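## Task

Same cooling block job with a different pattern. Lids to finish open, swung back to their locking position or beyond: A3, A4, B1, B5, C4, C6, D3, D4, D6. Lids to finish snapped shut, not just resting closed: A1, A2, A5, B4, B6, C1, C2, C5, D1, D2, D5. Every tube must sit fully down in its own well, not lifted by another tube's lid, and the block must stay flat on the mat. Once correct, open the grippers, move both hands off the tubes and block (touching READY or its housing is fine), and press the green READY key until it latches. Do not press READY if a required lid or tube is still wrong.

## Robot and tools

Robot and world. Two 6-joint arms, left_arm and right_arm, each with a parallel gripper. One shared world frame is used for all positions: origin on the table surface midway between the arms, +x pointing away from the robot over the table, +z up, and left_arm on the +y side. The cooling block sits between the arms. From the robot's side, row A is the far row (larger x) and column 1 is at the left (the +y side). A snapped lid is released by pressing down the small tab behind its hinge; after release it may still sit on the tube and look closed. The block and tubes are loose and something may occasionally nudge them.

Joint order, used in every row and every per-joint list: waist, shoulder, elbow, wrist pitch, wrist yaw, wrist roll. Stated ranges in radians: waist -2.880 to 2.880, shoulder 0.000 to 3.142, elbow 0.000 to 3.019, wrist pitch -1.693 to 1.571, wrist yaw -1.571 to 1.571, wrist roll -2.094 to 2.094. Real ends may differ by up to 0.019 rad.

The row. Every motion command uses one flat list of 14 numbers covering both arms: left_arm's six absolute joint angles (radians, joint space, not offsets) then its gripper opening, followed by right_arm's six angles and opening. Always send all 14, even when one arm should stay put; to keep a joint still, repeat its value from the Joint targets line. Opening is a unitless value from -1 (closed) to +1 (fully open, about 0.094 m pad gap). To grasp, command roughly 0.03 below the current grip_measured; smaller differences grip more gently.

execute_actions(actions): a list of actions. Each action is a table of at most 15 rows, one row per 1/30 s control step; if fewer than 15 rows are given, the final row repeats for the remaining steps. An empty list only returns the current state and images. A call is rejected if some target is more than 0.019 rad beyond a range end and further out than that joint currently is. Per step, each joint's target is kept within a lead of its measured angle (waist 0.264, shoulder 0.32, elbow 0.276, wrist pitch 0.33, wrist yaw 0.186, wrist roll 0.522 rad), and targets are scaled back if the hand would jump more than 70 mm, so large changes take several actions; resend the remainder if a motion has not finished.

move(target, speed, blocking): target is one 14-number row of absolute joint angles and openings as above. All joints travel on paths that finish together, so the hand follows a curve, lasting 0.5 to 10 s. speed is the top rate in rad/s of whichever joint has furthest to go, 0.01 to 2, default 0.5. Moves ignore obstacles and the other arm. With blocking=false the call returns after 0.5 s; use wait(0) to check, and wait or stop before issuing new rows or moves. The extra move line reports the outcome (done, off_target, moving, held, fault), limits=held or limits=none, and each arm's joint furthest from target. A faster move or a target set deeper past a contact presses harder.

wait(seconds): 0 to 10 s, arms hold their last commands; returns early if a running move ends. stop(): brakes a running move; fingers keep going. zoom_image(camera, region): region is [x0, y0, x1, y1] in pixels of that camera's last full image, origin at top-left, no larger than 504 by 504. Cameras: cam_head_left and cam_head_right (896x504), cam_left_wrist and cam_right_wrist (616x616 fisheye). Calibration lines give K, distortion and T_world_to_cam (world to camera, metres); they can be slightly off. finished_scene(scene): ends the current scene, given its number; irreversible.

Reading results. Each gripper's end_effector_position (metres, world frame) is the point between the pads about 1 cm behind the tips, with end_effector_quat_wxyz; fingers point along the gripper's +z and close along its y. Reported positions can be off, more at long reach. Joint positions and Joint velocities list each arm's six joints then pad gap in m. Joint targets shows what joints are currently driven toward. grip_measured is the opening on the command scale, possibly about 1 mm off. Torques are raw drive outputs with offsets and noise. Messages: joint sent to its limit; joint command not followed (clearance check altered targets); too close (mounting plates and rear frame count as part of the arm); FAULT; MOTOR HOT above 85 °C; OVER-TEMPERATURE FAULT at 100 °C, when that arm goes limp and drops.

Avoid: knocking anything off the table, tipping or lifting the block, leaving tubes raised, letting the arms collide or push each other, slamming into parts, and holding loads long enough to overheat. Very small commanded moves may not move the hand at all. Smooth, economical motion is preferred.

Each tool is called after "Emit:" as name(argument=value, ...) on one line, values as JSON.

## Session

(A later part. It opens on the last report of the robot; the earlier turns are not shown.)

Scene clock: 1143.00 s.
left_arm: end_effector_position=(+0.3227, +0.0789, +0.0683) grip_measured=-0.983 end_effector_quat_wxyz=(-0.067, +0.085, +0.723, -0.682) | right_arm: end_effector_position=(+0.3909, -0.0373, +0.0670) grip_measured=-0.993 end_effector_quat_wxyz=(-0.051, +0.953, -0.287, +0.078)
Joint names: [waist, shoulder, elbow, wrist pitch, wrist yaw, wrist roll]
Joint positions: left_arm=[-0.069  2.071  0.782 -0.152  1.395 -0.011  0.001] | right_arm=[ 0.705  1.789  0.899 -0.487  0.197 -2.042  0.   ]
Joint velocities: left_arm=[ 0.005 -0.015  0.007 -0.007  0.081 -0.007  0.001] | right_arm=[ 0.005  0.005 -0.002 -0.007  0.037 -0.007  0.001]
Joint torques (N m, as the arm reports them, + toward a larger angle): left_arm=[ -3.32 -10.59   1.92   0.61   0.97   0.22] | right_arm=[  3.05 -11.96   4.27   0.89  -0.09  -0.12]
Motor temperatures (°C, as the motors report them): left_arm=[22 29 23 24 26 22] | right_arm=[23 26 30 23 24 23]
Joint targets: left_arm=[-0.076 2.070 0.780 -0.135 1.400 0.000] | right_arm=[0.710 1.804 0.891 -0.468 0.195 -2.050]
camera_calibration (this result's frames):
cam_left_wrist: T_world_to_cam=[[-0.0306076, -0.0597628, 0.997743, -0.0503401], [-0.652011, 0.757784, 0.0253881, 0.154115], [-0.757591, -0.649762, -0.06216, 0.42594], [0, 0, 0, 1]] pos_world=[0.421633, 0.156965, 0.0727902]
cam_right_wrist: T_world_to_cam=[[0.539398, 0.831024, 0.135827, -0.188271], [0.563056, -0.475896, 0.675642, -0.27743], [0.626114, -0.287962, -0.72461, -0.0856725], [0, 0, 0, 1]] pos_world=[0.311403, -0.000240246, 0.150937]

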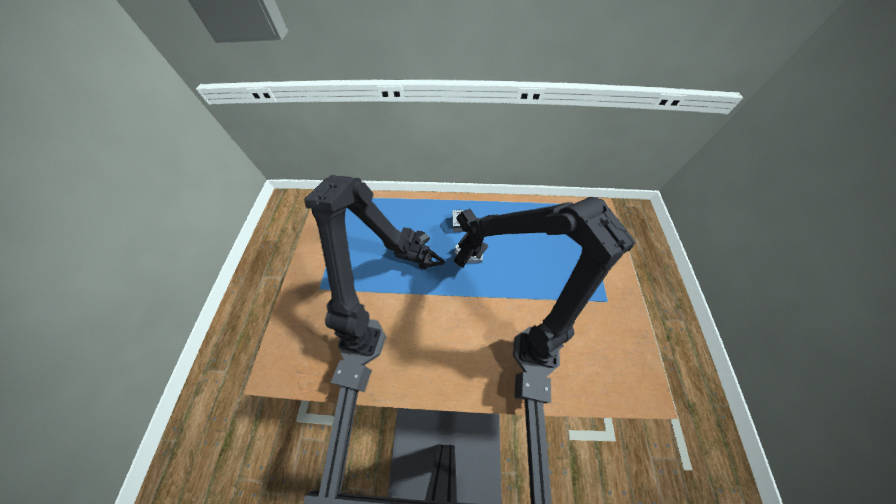

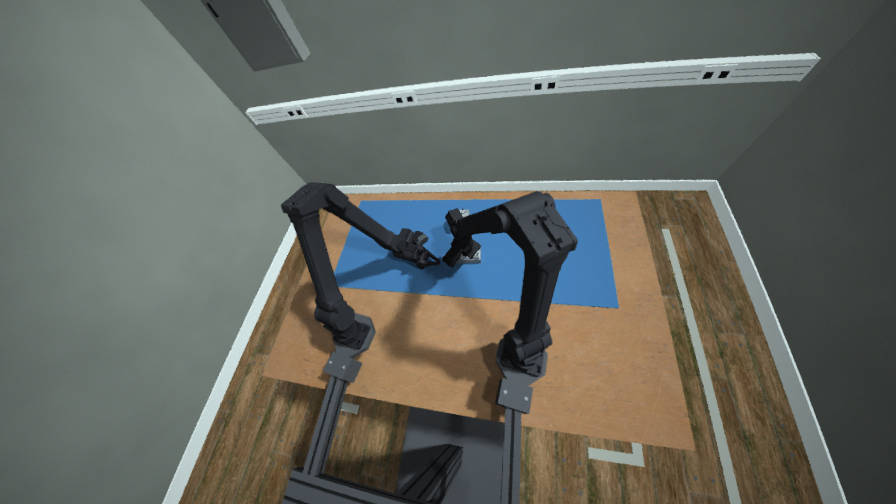

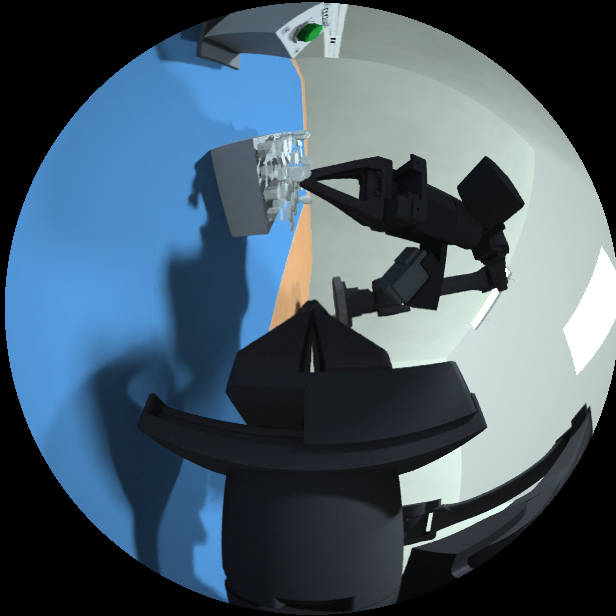

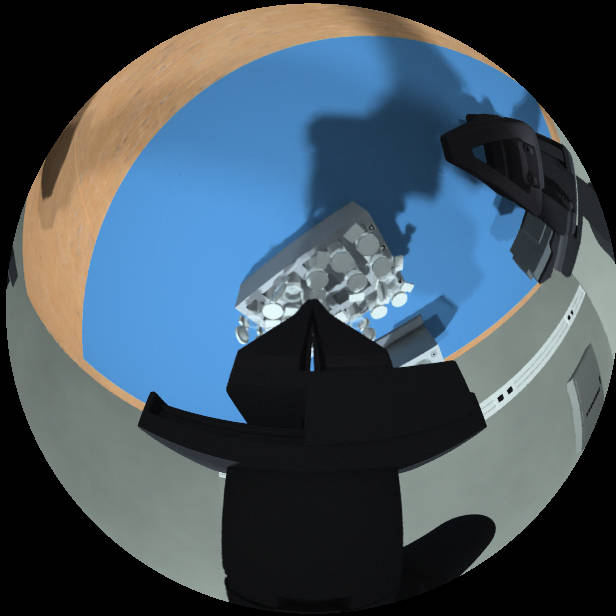

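Emit:
execute_actions(actions=[[[-0.076,2.07,0.78,-0.135,1.4,0,-1,0.710,1.805,0.891,-0.466,0.195,-2.05,-1],[-0.076,2.07,0.78,-0.135,1.4,0,-1,0.710,1.806,0.891,-0.464,0.195,-2.05,-1],[-0.076,2.07,0.78,-0.135,1.4,0,-1,0.710,1.807,0.891,-0.464,0.195,-2.05,-1],[-0.076,2.07,0.78,-0.135,1.4,0,-1,0.710,1.808,0.891,-0.464,0.195,-2.05,-1],[-0.076,2.07,0.78,-0.135,1.4,0,-1,0.710,1.809,0.891,-0.464,0.195,-2.05,-1],[-0.076,2.07,0.78,-0.135,1.4,0,-1,0.710,1.811,0.891,-0.464,0.195,-2.05,-1]]])

Emit:
zoom_image(camera="cam_right_wrist", region=[260, 250, 360, 325])

Scene clock: 1147.87 s.
left_arm: end_effector_position=(+0.3227, +0.0789, +0.0683) grip_measured=-0.983 end_effector_quat_wxyz=(-0.067, +0.085, +0.723, -0.682) | right_arm: end_effector_position=(+0.3907, -0.0371, +0.0650) grip_measured=-0.993 end_effector_quat_wxyz=(-0.050, +0.953, -0.287, +0.078)
Joint names: [waist, shoulder, elbow, wrist pitch, wrist yaw, wrist roll]
Joint positions: left_arm=[-0.069  2.071  0.782 -0.152  1.395 -0.011  0.001] | right_arm=[ 0.705  1.794  0.899 -0.483  0.197 -2.042  0.   ]
Joint velocities: left_arm=[ 0.005 -0.015 -0.007  0.002 -0.007 -0.037 -0.001] | right_arm=[ 0.005 -0.015 -0.017 -0.022 -0.007 -0.051 -0.001]
Joint torques (N m, as the arm reports them, + toward a larger angle): left_arm=[ -3.27 -10.67   1.99   0.59   0.98   0.22] | right_arm=[  3.75 -12.02   4.43   1.1   -0.08  -0.12]
Motor temperatures (°C, as the motors report them): left_arm=[22 29 23 24 26 22] | right_arm=[23 26 30 23 24 23]
Joint targets: left_arm=[-0.076 2.070 0.780 -0.135 1.400 -0.000] | right_arm=[0.710 1.811 0.891 -0.464 0.195 -2.050]
camera_calibration (this result's frames):
cam_left_wrist: T_world_to_cam=[[-0.0306076, -0.0597628, 0.997743, -0.0503401], [-0.652011, 0.757784, 0.0253881, 0.154115], [-0.757591, -0.649762, -0.06216, 0.42594], [0, 0, 0, 1]] pos_world=[0.421633, 0.156965, 0.0727902]
cam_right_wrist: T_world_to_cam=[[0.539381, 0.831254, 0.13448, -0.187941], [0.564035, -0.475237, 0.675288, -0.276197], [0.625246, -0.288386, -0.72519, -0.0865324], [0, 0, 0, 1]] pos_world=[0.311261, 0.0000124971, 0.149035]

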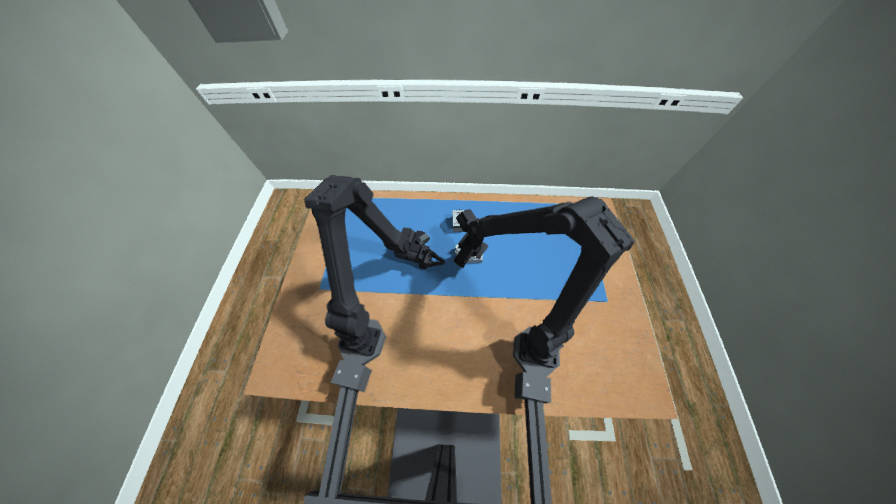

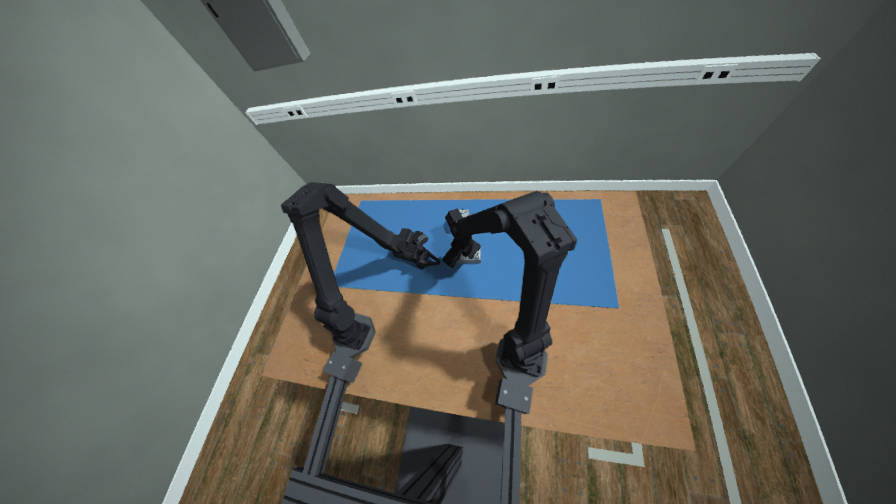

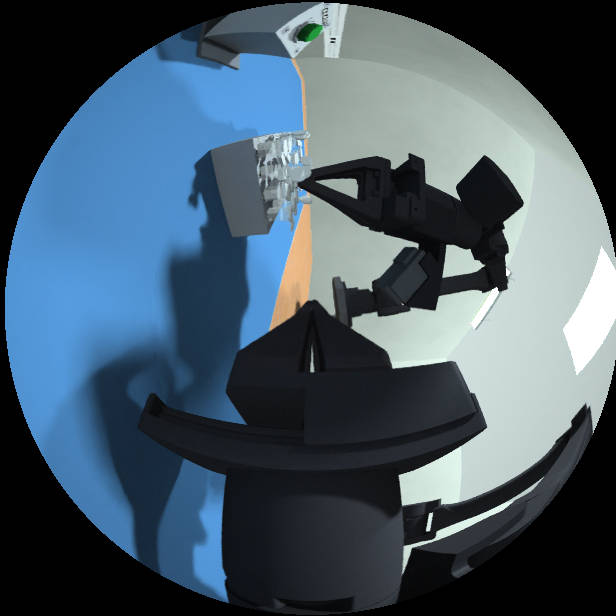

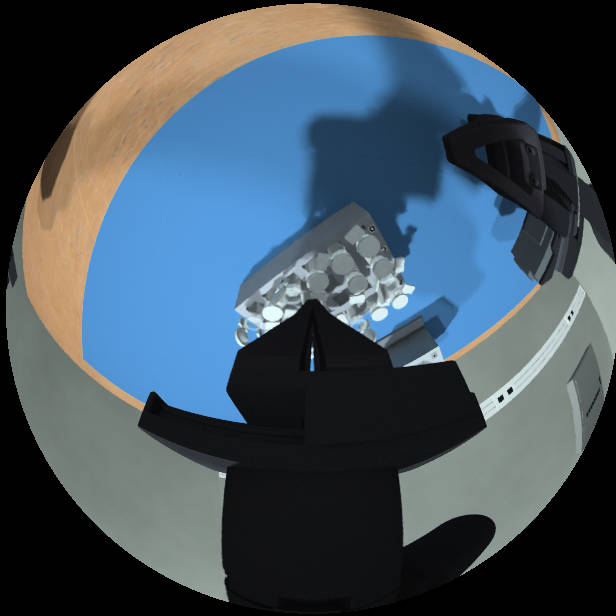

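Region (260, 250, 360, 325) of cam_right_wrist's 616x616 image, scaled by 5.040, with more detail than that image has; it fills the top 378 rows of this view, and the rest is white.

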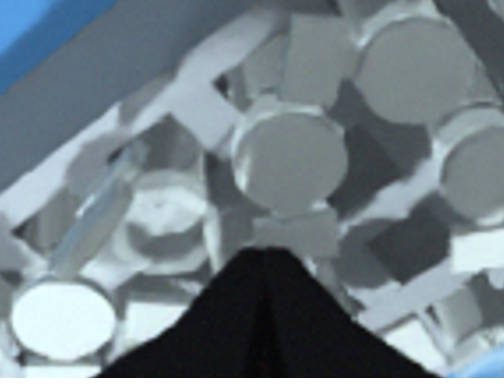

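Emit:
execute_actions(actions=[[[-0.076,2.07,0.78,-0.135,1.4,0,-1,0.710,1.822,0.891,-0.475,0.195,-2.05,-1],[-0.076,2.07,0.78,-0.135,1.4,0,-1,0.710,1.834,0.890,-0.483,0.195,-2.05,-1],[-0.076,2.07,0.78,-0.135,1.4,0,-1,0.710,1.846,0.889,-0.487,0.195,-2.05,-1],[-0.076,2.07,0.78,-0.135,1.4,0,-1,0.710,1.858,0.888,-0.490,0.195,-2.05,-1],[-0.076,2.07,0.78,-0.135,1.4,0,-1,0.710,1.870,0.887,-0.493,0.195,-2.05,-1],[-0.076,2.07,0.78,-0.135,1.4,0,-1,0.710,1.882,0.886,-0.495,0.195,-2.05,-1],[-0.076,2.07,0.78,-0.135,1.4,0,-1,0.710,1.894,0.885,-0.497,0.195,-2.05,-1],[-0.076,2.07,0.78,-0.135,1.4,0,-1,0.710,1.904,0.884,-0.497,0.195,-2.05,-1],[-0.076,2.07,0.78,-0.135,1.4,0,-1,0.710,1.904,0.884,-0.497,0.195,-2.05,-1],[-0.076,2.07,0.78,-0.135,1.4,0,-1,0.710,1.810,0.893,-0.483,0.195,-2.05,-1]]])

Emit:
zoom_image(camera="cam_right_wrist", region=[260, 250, 360, 325])

Scene clock: 1157.57 s.
left_arm: end_effector_position=(+0.3227, +0.0789, +0.0683) grip_measured=-0.983 end_effector_quat_wxyz=(-0.067, +0.085, +0.723, -0.682) | right_arm: end_effector_position=(+0.3914, -0.0371, +0.0652) grip_measured=-0.993 end_effector_quat_wxyz=(-0.050, +0.953, -0.287, +0.079)
Joint names: [waist, shoulder, elbow, wrist pitch, wrist yaw, wrist roll]
Joint positions: left_arm=[-0.069  2.071  0.782 -0.152  1.395 -0.011  0.001] | right_arm=[ 0.705  1.794  0.9   -0.483  0.199 -2.042  0.   ]
Joint velocities: left_arm=[-0.015 -0.005  0.002 -0.002  0.037  0.022  0.   ] | right_arm=[-0.015 -0.005 -0.012 -0.002  0.007 -0.022 -0.   ]
Joint torques (N m, as the arm reports them, + toward a larger angle): left_arm=[ -3.35 -10.88   2.     0.56   0.98   0.21] | right_arm=[  3.06 -11.6    4.55   0.19  -0.2   -0.06]
Motor temperatures (°C, as the motors report them): left_arm=[22 29 23 24 26 22] | right_arm=[23 26 30 23 24 23]
Joint targets: left_arm=[-0.076 2.070 0.780 -0.135 1.400 -0.000] | right_arm=[0.710 1.810 0.893 -0.483 0.195 -2.050]
camera_calibration (this result's frames):
cam_left_wrist: T_world_to_cam=[[-0.0306076, -0.0597628, 0.997743, -0.0503401], [-0.652011, 0.757784, 0.0253881, 0.154115], [-0.757591, -0.649762, -0.06216, 0.42594], [0, 0, 0, 1]] pos_world=[0.421633, 0.156965, 0.0727902]
cam_right_wrist: T_world_to_cam=[[0.539581, 0.83118, 0.134131, -0.188318], [0.562595, -0.474476, 0.677023, -0.276249], [0.62637, -0.289848, -0.723636, -0.0874463], [0, 0, 0, 1]] pos_world=[0.311803, 0.000106392, 0.149007]

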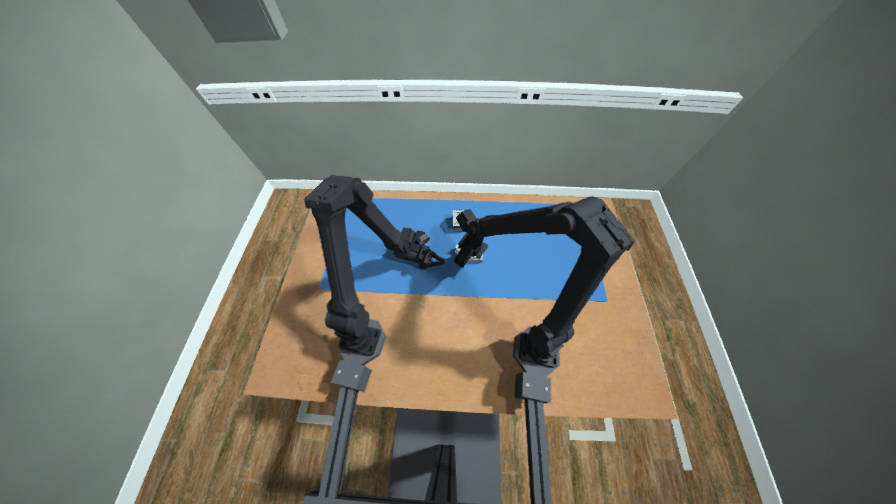

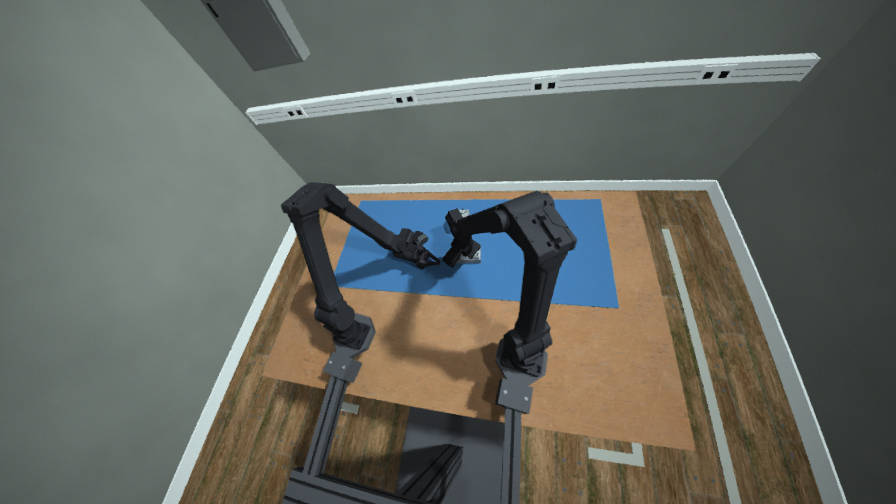

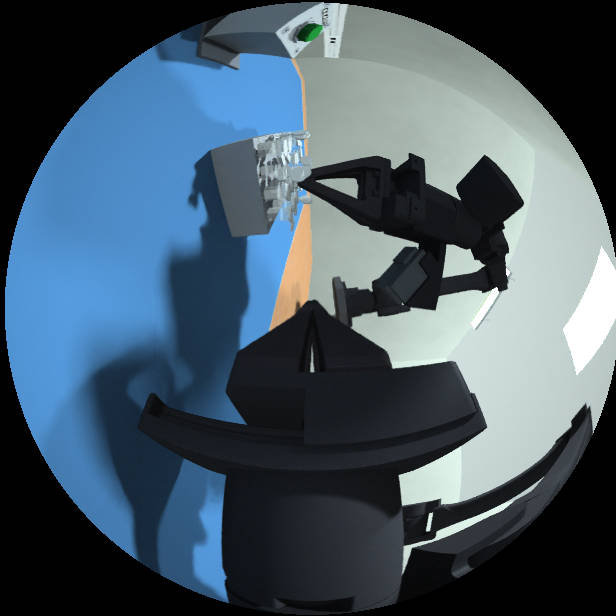

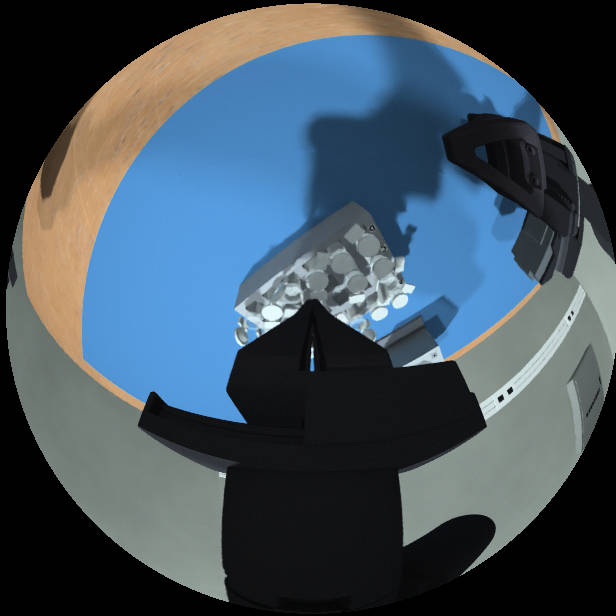

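Region (260, 250, 360, 325) of cam_right_wrist's 616x616 image, scaled by 5.040, with more detail than that image has; it fills the top 378 rows of this view, and the rest is white.

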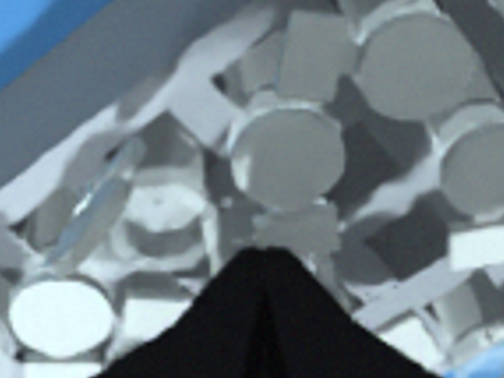

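Emit:
execute_actions(actions=[[[-0.076,2.07,0.78,-0.135,1.4,0,-1,0.710,1.820,0.891,-0.485,0.194,-2.05,-1],[-0.076,2.07,0.78,-0.135,1.4,0,-1,0.710,1.830,0.890,-0.487,0.194,-2.05,-1],[-0.076,2.07,0.78,-0.135,1.4,0,-1,0.710,1.840,0.889,-0.489,0.194,-2.05,-1],[-0.076,2.07,0.78,-0.135,1.4,0,-1,0.710,1.850,0.887,-0.491,0.193,-2.05,-1],[-0.076,2.07,0.78,-0.135,1.4,0,-1,0.710,1.860,0.885,-0.493,0.193,-2.05,-1],[-0.076,2.07,0.78,-0.135,1.4,0,-1,0.710,1.870,0.883,-0.495,0.192,-2.05,-1],[-0.076,2.07,0.78,-0.135,1.4,0,-1,0.710,1.880,0.881,-0.497,0.192,-2.05,-1],[-0.076,2.07,0.78,-0.135,1.4,0,-1,0.710,1.890,0.879,-0.497,0.192,-2.05,-1],[-0.076,2.07,0.78,-0.135,1.4,0,-1,0.710,1.900,0.877,-0.497,0.192,-2.05,-1],[-0.076,2.07,0.78,-0.135,1.4,0,-1,0.710,1.910,0.875,-0.497,0.192,-2.05,-1]]])

Emit:
zoom_image(camera="cam_right_wrist", region=[260, 250, 360, 325])

Scene clock: 1180.17 s.
left_arm: end_effector_position=(+0.3227, +0.0789, +0.0683) grip_measured=-0.983 end_effector_quat_wxyz=(-0.067, +0.085, +0.723, -0.682) | right_arm: end_effector_position=(+0.3901, -0.0378, +0.0613) grip_measured=-0.993 end_effector_quat_wxyz=(-0.046, +0.954, -0.287, +0.077)
Joint names: [waist, shoulder, elbow, wrist pitch, wrist yaw, wrist roll]
Joint positions: left_arm=[-0.069  2.071  0.782 -0.152  1.395 -0.011  0.001] | right_arm=[ 0.705  1.804  0.901 -0.483  0.202 -2.042  0.   ]
Joint velocities: left_arm=[-0.005 -0.005  0.007 -0.007 -0.022 -0.007 -0.002] | right_arm=[ 0.015 -0.005 -0.002 -0.002 -0.066 -0.125  0.   ]
Joint torques (N m, as the arm reports them, + toward a larger angle): left_arm=[ -3.19 -10.96   1.96   0.53   0.96   0.22] | right_arm=[ 2.63 -5.62  3.12 -0.31 -0.39 -0.12]
Motor temperatures (°C, as the motors report them): left_arm=[22 29 23 24 26 22] | right_arm=[23 26 30 23 24 23]
Joint targets: left_arm=[-0.076 2.070 0.780 -0.135 1.400 0.000] | right_arm=[0.710 1.910 0.875 -0.497 0.192 -2.050]
camera_calibration (this result's frames):
cam_left_wrist: T_world_to_cam=[[-0.0306076, -0.0597628, 0.997743, -0.0503401], [-0.652011, 0.757784, 0.0253881, 0.154115], [-0.757591, -0.649762, -0.06216, 0.42594], [0, 0, 0, 1]] pos_world=[0.421633, 0.156965, 0.0727902]
cam_right_wrist: T_world_to_cam=[[0.539664, 0.832521, 0.125187, -0.186043], [0.567129, -0.469397, 0.67678, -0.274784], [0.622196, -0.294236, -0.725464, -0.0880472], [0, 0, 0, 1]] pos_world=[0.311021, -0.0000047342, 0.145383]

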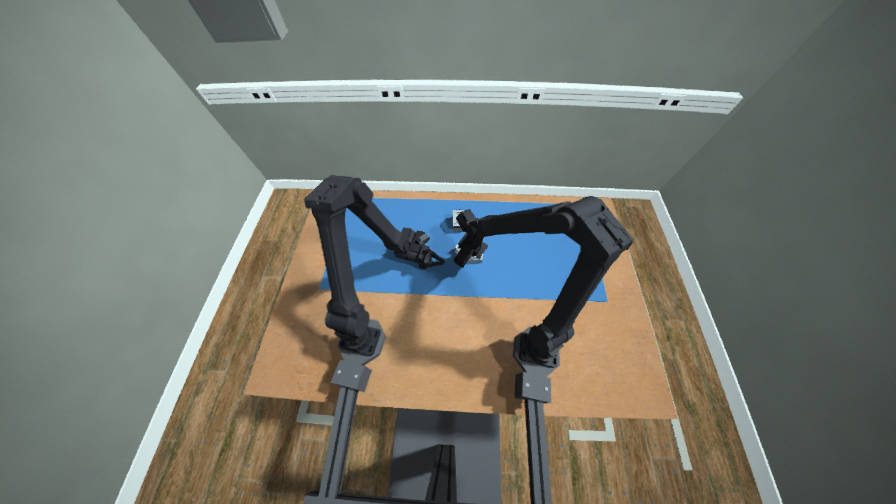

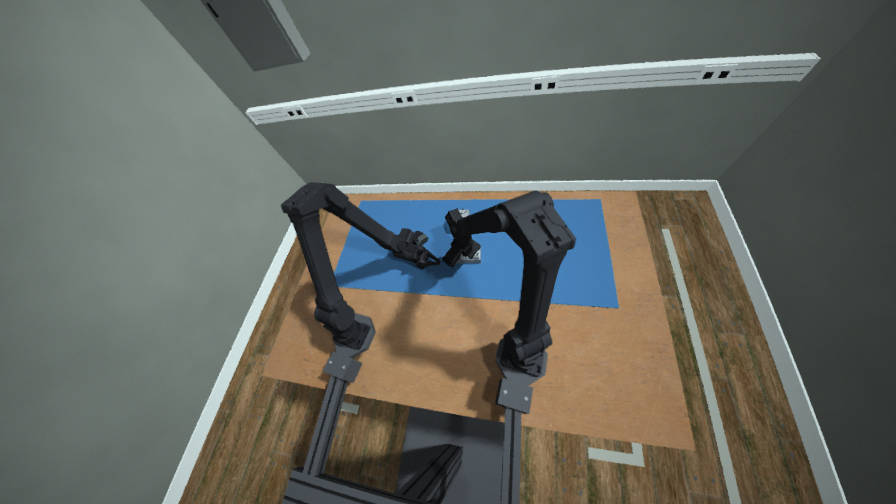

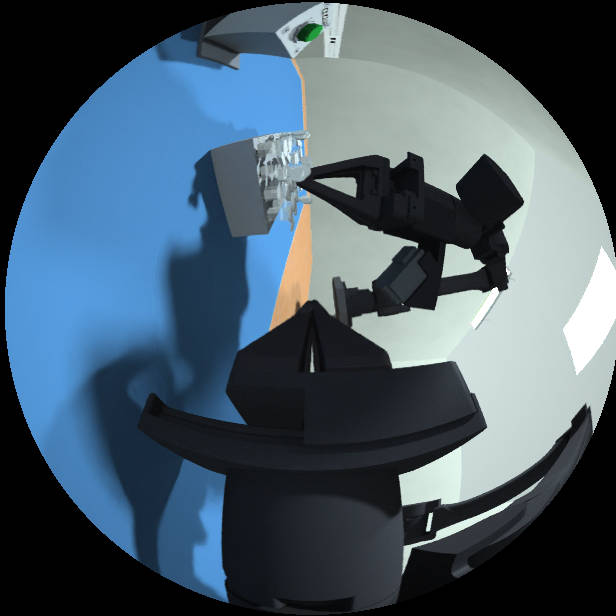

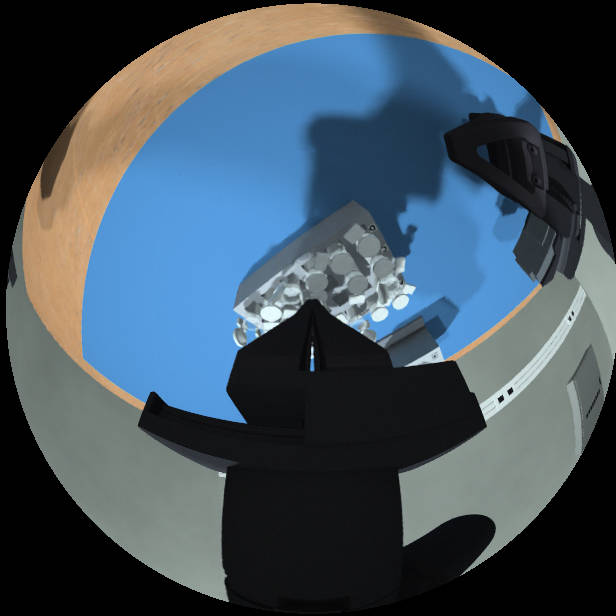

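Region (260, 250, 360, 325) of cam_right_wrist's 616x616 image, scaled by 5.040, with more detail than that image has; it fills the top 378 rows of this view, and the rest is white.

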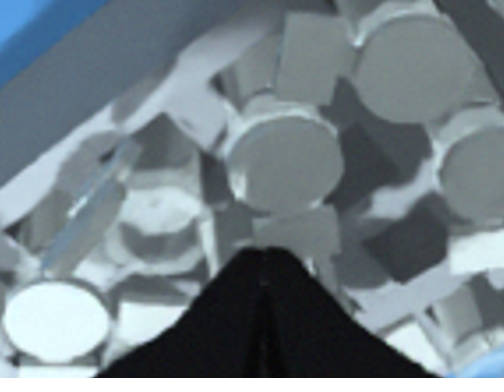

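Release.

Emit:
execute_actions(actions=[[[-0.076,2.07,0.78,-0.135,1.4,0,-1,0.710,1.870,0.882,-0.492,0.195,-2.05,-1],[-0.076,2.07,0.78,-0.135,1.4,0,-1,0.710,1.830,0.889,-0.487,0.198,-2.05,-1],[-0.076,2.07,0.78,-0.135,1.4,0,-1,0.710,1.805,0.894,-0.483,0.200,-2.05,-1]]])

Emit:
zoom_image(camera="cam_right_wrist", region=[260, 250, 360, 325])

Emit:
zoom_image(camera="cam_left_wrist", region=[250, 130, 340, 230])

Scene clock: 1186.17 s.
left_arm: end_effector_position=(+0.3227, +0.0789, +0.0683) grip_measured=-0.983 end_effector_quat_wxyz=(-0.067, +0.085, +0.723, -0.682) | right_arm: end_effector_position=(+0.3918, -0.0373, +0.0647) grip_measured=-0.993 end_effector_quat_wxyz=(-0.049, +0.953, -0.287, +0.079)
Joint names: [waist, shoulder, elbow, wrist pitch, wrist yaw, wrist roll]
Joint positions: left_arm=[-0.069  2.071  0.782 -0.152  1.395 -0.011  0.001] | right_arm=[ 0.705  1.796  0.901 -0.483  0.202 -2.042  0.   ]
Joint velocities: left_arm=[-0.015 -0.015 -0.012 -0.002 -0.081  0.066  0.   ] | right_arm=[-0.005 -0.005 -0.017 -0.017 -0.051 -0.007 -0.   ]
Joint torques (N m, as the arm reports them, + toward a larger angle): left_arm=[ -3.3  -10.85   1.94   0.58   0.98   0.22] | right_arm=[  3.25 -12.04   4.35   0.61  -0.02  -0.14]
Motor temperatures (°C, as the motors report them): left_arm=[22 29 23 24 26 22] | right_arm=[23 26 30 23 24 23]
Joint targets: left_arm=[-0.076 2.070 0.780 -0.135 1.400 0.000] | right_arm=[0.710 1.805 0.894 -0.483 0.200 -2.050]
camera_calibration (this result's frames):
cam_left_wrist: T_world_to_cam=[[-0.0306076, -0.0597628, 0.997743, -0.0503401], [-0.652011, 0.757784, 0.0253881, 0.154115], [-0.757591, -0.649762, -0.06216, 0.42594], [0, 0, 0, 1]] pos_world=[0.421633, 0.156965, 0.0727902]
cam_right_wrist: T_world_to_cam=[[0.539797, 0.83134, 0.132264, -0.188265], [0.561976, -0.472869, 0.678659, -0.276051], [0.62674, -0.292009, -0.722446, -0.0884098], [0, 0, 0, 1]] pos_world=[0.312169, 0.000160363, 0.148374]

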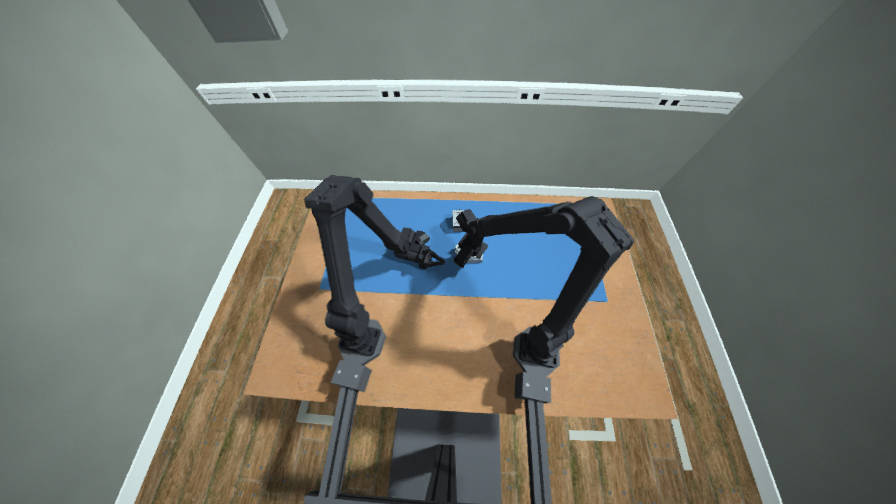

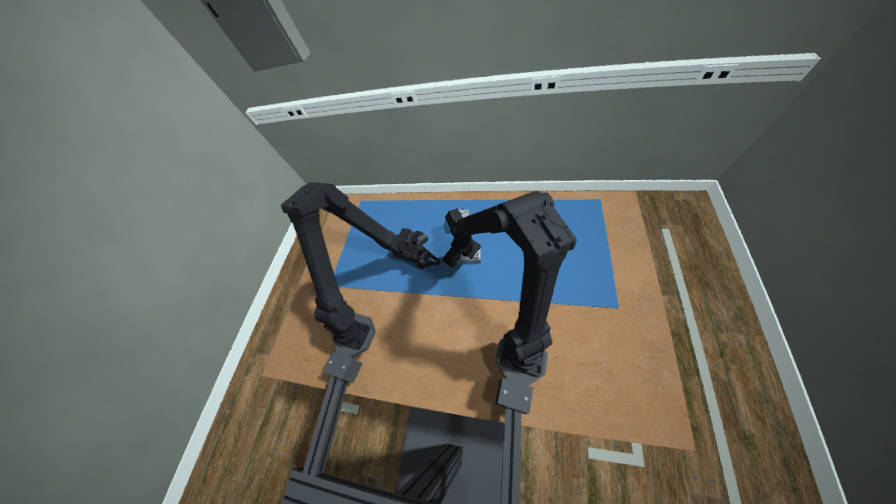

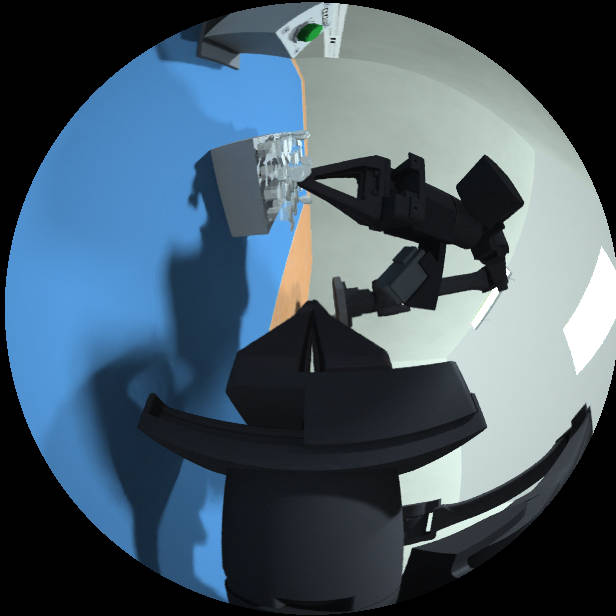

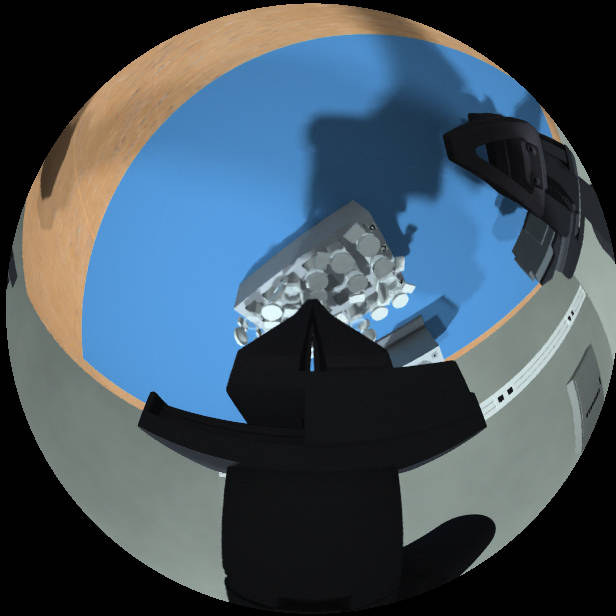

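Region (260, 250, 360, 325) of cam_right_wrist's 616x616 image, scaled by 5.040, with more detail than that image has; it fills the top 378 rows of this view, and the rest is white.

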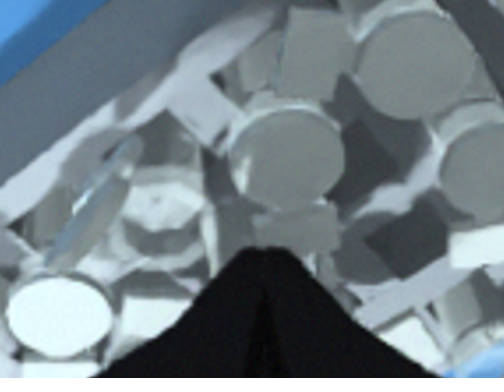

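Region (250, 130, 340, 230) of cam_left_wrist's 616x616 image, scaled by 5.040, with more detail than that image has; it fills the left 454 columns of this view, and the rest is white.

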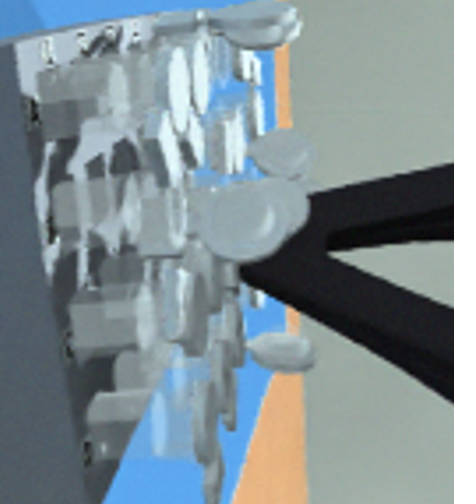

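Emit:
execute_actions(actions=[[[-0.076,2.07,0.78,-0.135,1.4,0,-1,0.710,1.820,0.892,-0.486,0.198,-2.05,-1],[-0.076,2.07,0.78,-0.135,1.4,0,-1,0.710,1.835,0.887,-0.488,0.197,-2.05,-1],[-0.076,2.07,0.78,-0.135,1.4,0,-1,0.710,1.850,0.882,-0.490,0.195,-2.05,-1],[-0.076,2.07,0.78,-0.135,1.4,0,-1,0.710,1.865,0.877,-0.492,0.194,-2.05,-1],[-0.076,2.07,0.78,-0.135,1.4,0,-1,0.710,1.880,0.872,-0.494,0.192,-2.05,-1],[-0.076,2.07,0.78,-0.135,1.4,0,-1,0.710,1.895,0.867,-0.496,0.191,-2.05,-1],[-0.076,2.07,0.78,-0.135,1.4,0,-1,0.710,1.910,0.862,-0.498,0.189,-2.05,-1],[-0.076,2.07,0.78,-0.135,1.4,0,-1,0.710,1.925,0.857,-0.500,0.188,-2.05,-1],[-0.076,2.07,0.78,-0.135,1.4,0,-1,0.710,1.940,0.853,-0.502,0.187,-2.05,-1],[-0.076,2.07,0.78,-0.135,1.4,0,-1,0.710,1.940,0.853,-0.502,0.187,-2.05,-1],[-0.076,2.07,0.78,-0.135,1.4,0,-1,0.710,1.940,0.853,-0.502,0.187,-2.05,-1],[-0.076,2.07,0.78,-0.135,1.4,0,-1,0.710,1.810,0.896,-0.483,0.200,-2.05,-1]]])

Emit:
zoom_image(camera="cam_right_wrist", region=[260, 250, 360, 325])

Scene clock: 1227.13 s.
left_arm: end_effector_position=(+0.3227, +0.0789, +0.0683) grip_measured=-0.983 end_effector_quat_wxyz=(-0.067, +0.085, +0.723, -0.682) | right_arm: end_effector_position=(+0.3916, -0.0370, +0.0646) grip_measured=-0.994 end_effector_quat_wxyz=(-0.048, +0.954, -0.287, +0.079)
Joint names: [waist, shoulder, elbow, wrist pitch, wrist yaw, wrist roll]
Joint positions: left_arm=[-0.069  2.071  0.782 -0.152  1.395 -0.011  0.001] | right_arm=[ 0.707  1.797  0.902 -0.485  0.203 -2.042  0.   ]
Joint velocities: left_arm=[-0.005 -0.005  0.017  0.007 -0.022  0.022  0.001] | right_arm=[ 0.005 -0.005 -0.007  0.012 -0.022 -0.095  0.001]
Joint torques (N m, as the arm reports them, + toward a larger angle): left_arm=[ -3.41 -11.06   2.02   0.58   0.97   0.22] | right_arm=[  1.33 -12.9    4.43   0.4   -0.12  -0.1 ]
Motor temperatures (°C, as the motors report them): left_arm=[22 29 23 24 26 22] | right_arm=[23 26 30 23 24 23]
Joint targets: left_arm=[-0.076 2.070 0.780 -0.135 1.400 -0.000] | right_arm=[0.710 1.810 0.896 -0.483 0.200 -2.050]
camera_calibration (this result's frames):
cam_left_wrist: T_world_to_cam=[[-0.0306076, -0.0597628, 0.997743, -0.0503401], [-0.652011, 0.757784, 0.0253881, 0.154115], [-0.757591, -0.649762, -0.06216, 0.42594], [0, 0, 0, 1]] pos_world=[0.421633, 0.156965, 0.0727902]
cam_right_wrist: T_world_to_cam=[[0.538917, 0.832126, 0.1309, -0.187968], [0.562675, -0.471255, 0.679202, -0.276012], [0.626869, -0.292379, -0.722184, -0.0883588], [0, 0, 0, 1]] pos_world=[0.311994, 0.000506838, 0.148262]

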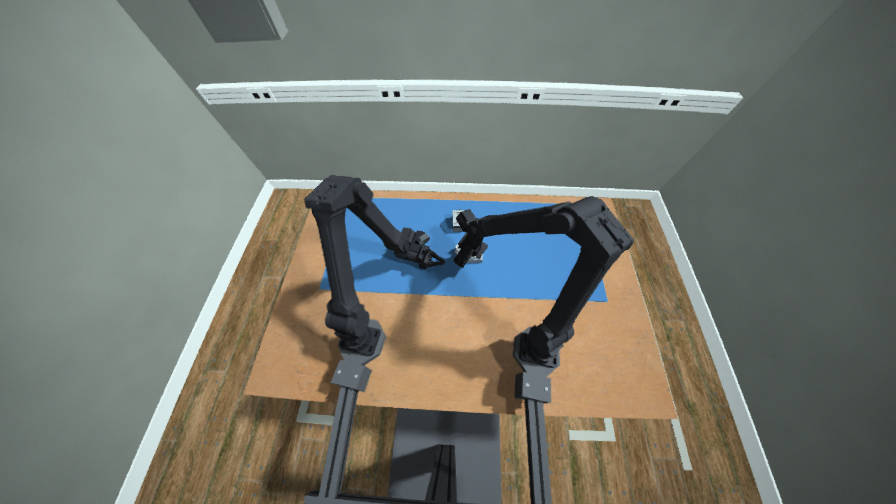

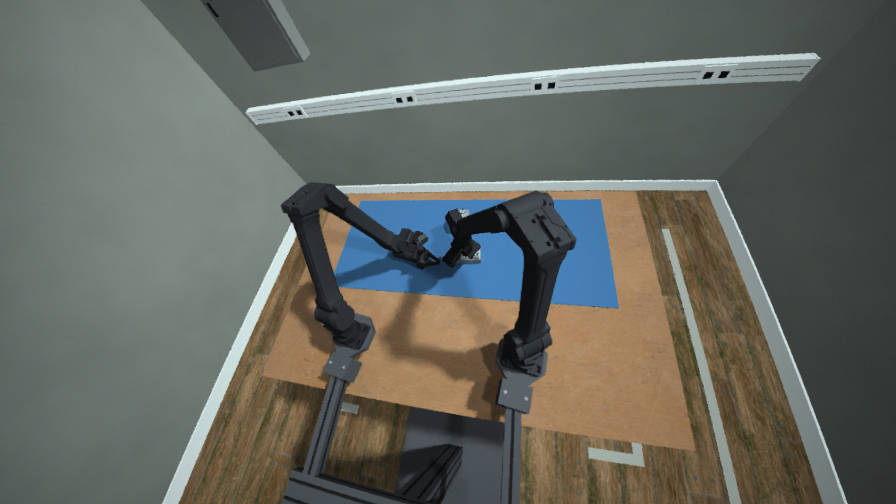

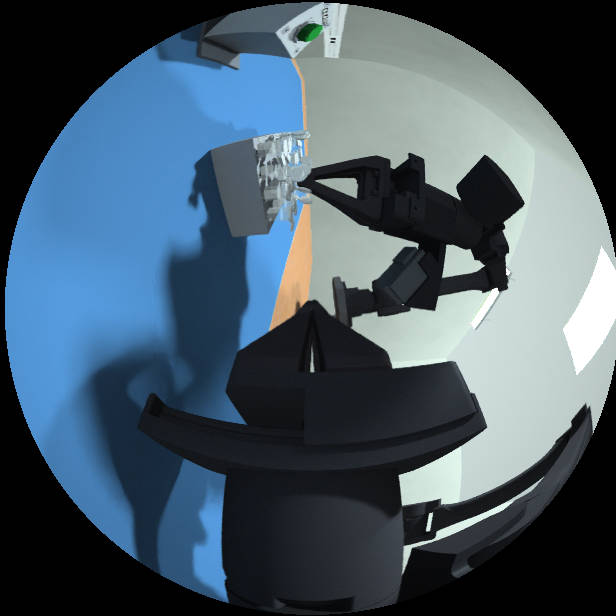

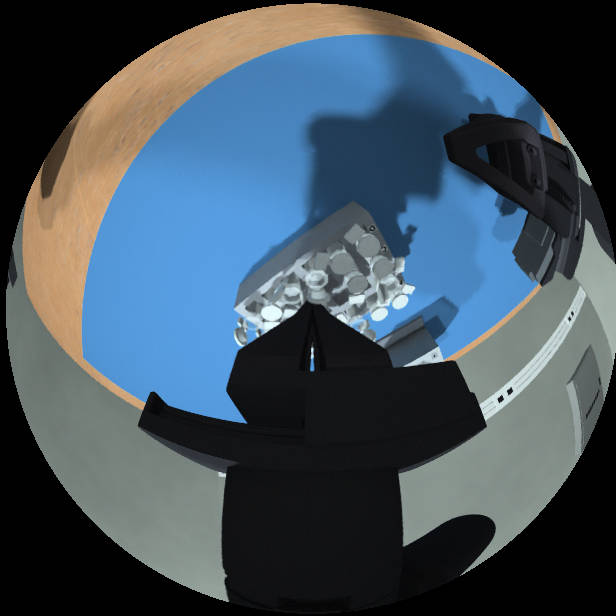

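Region (260, 250, 360, 325) of cam_right_wrist's 616x616 image, scaled by 5.040, with more detail than that image has; it fills the top 378 rows of this view, and the rest is white.

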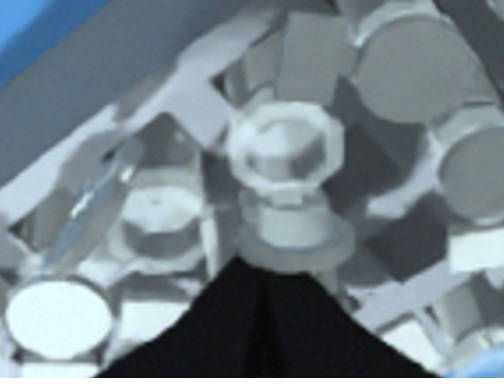

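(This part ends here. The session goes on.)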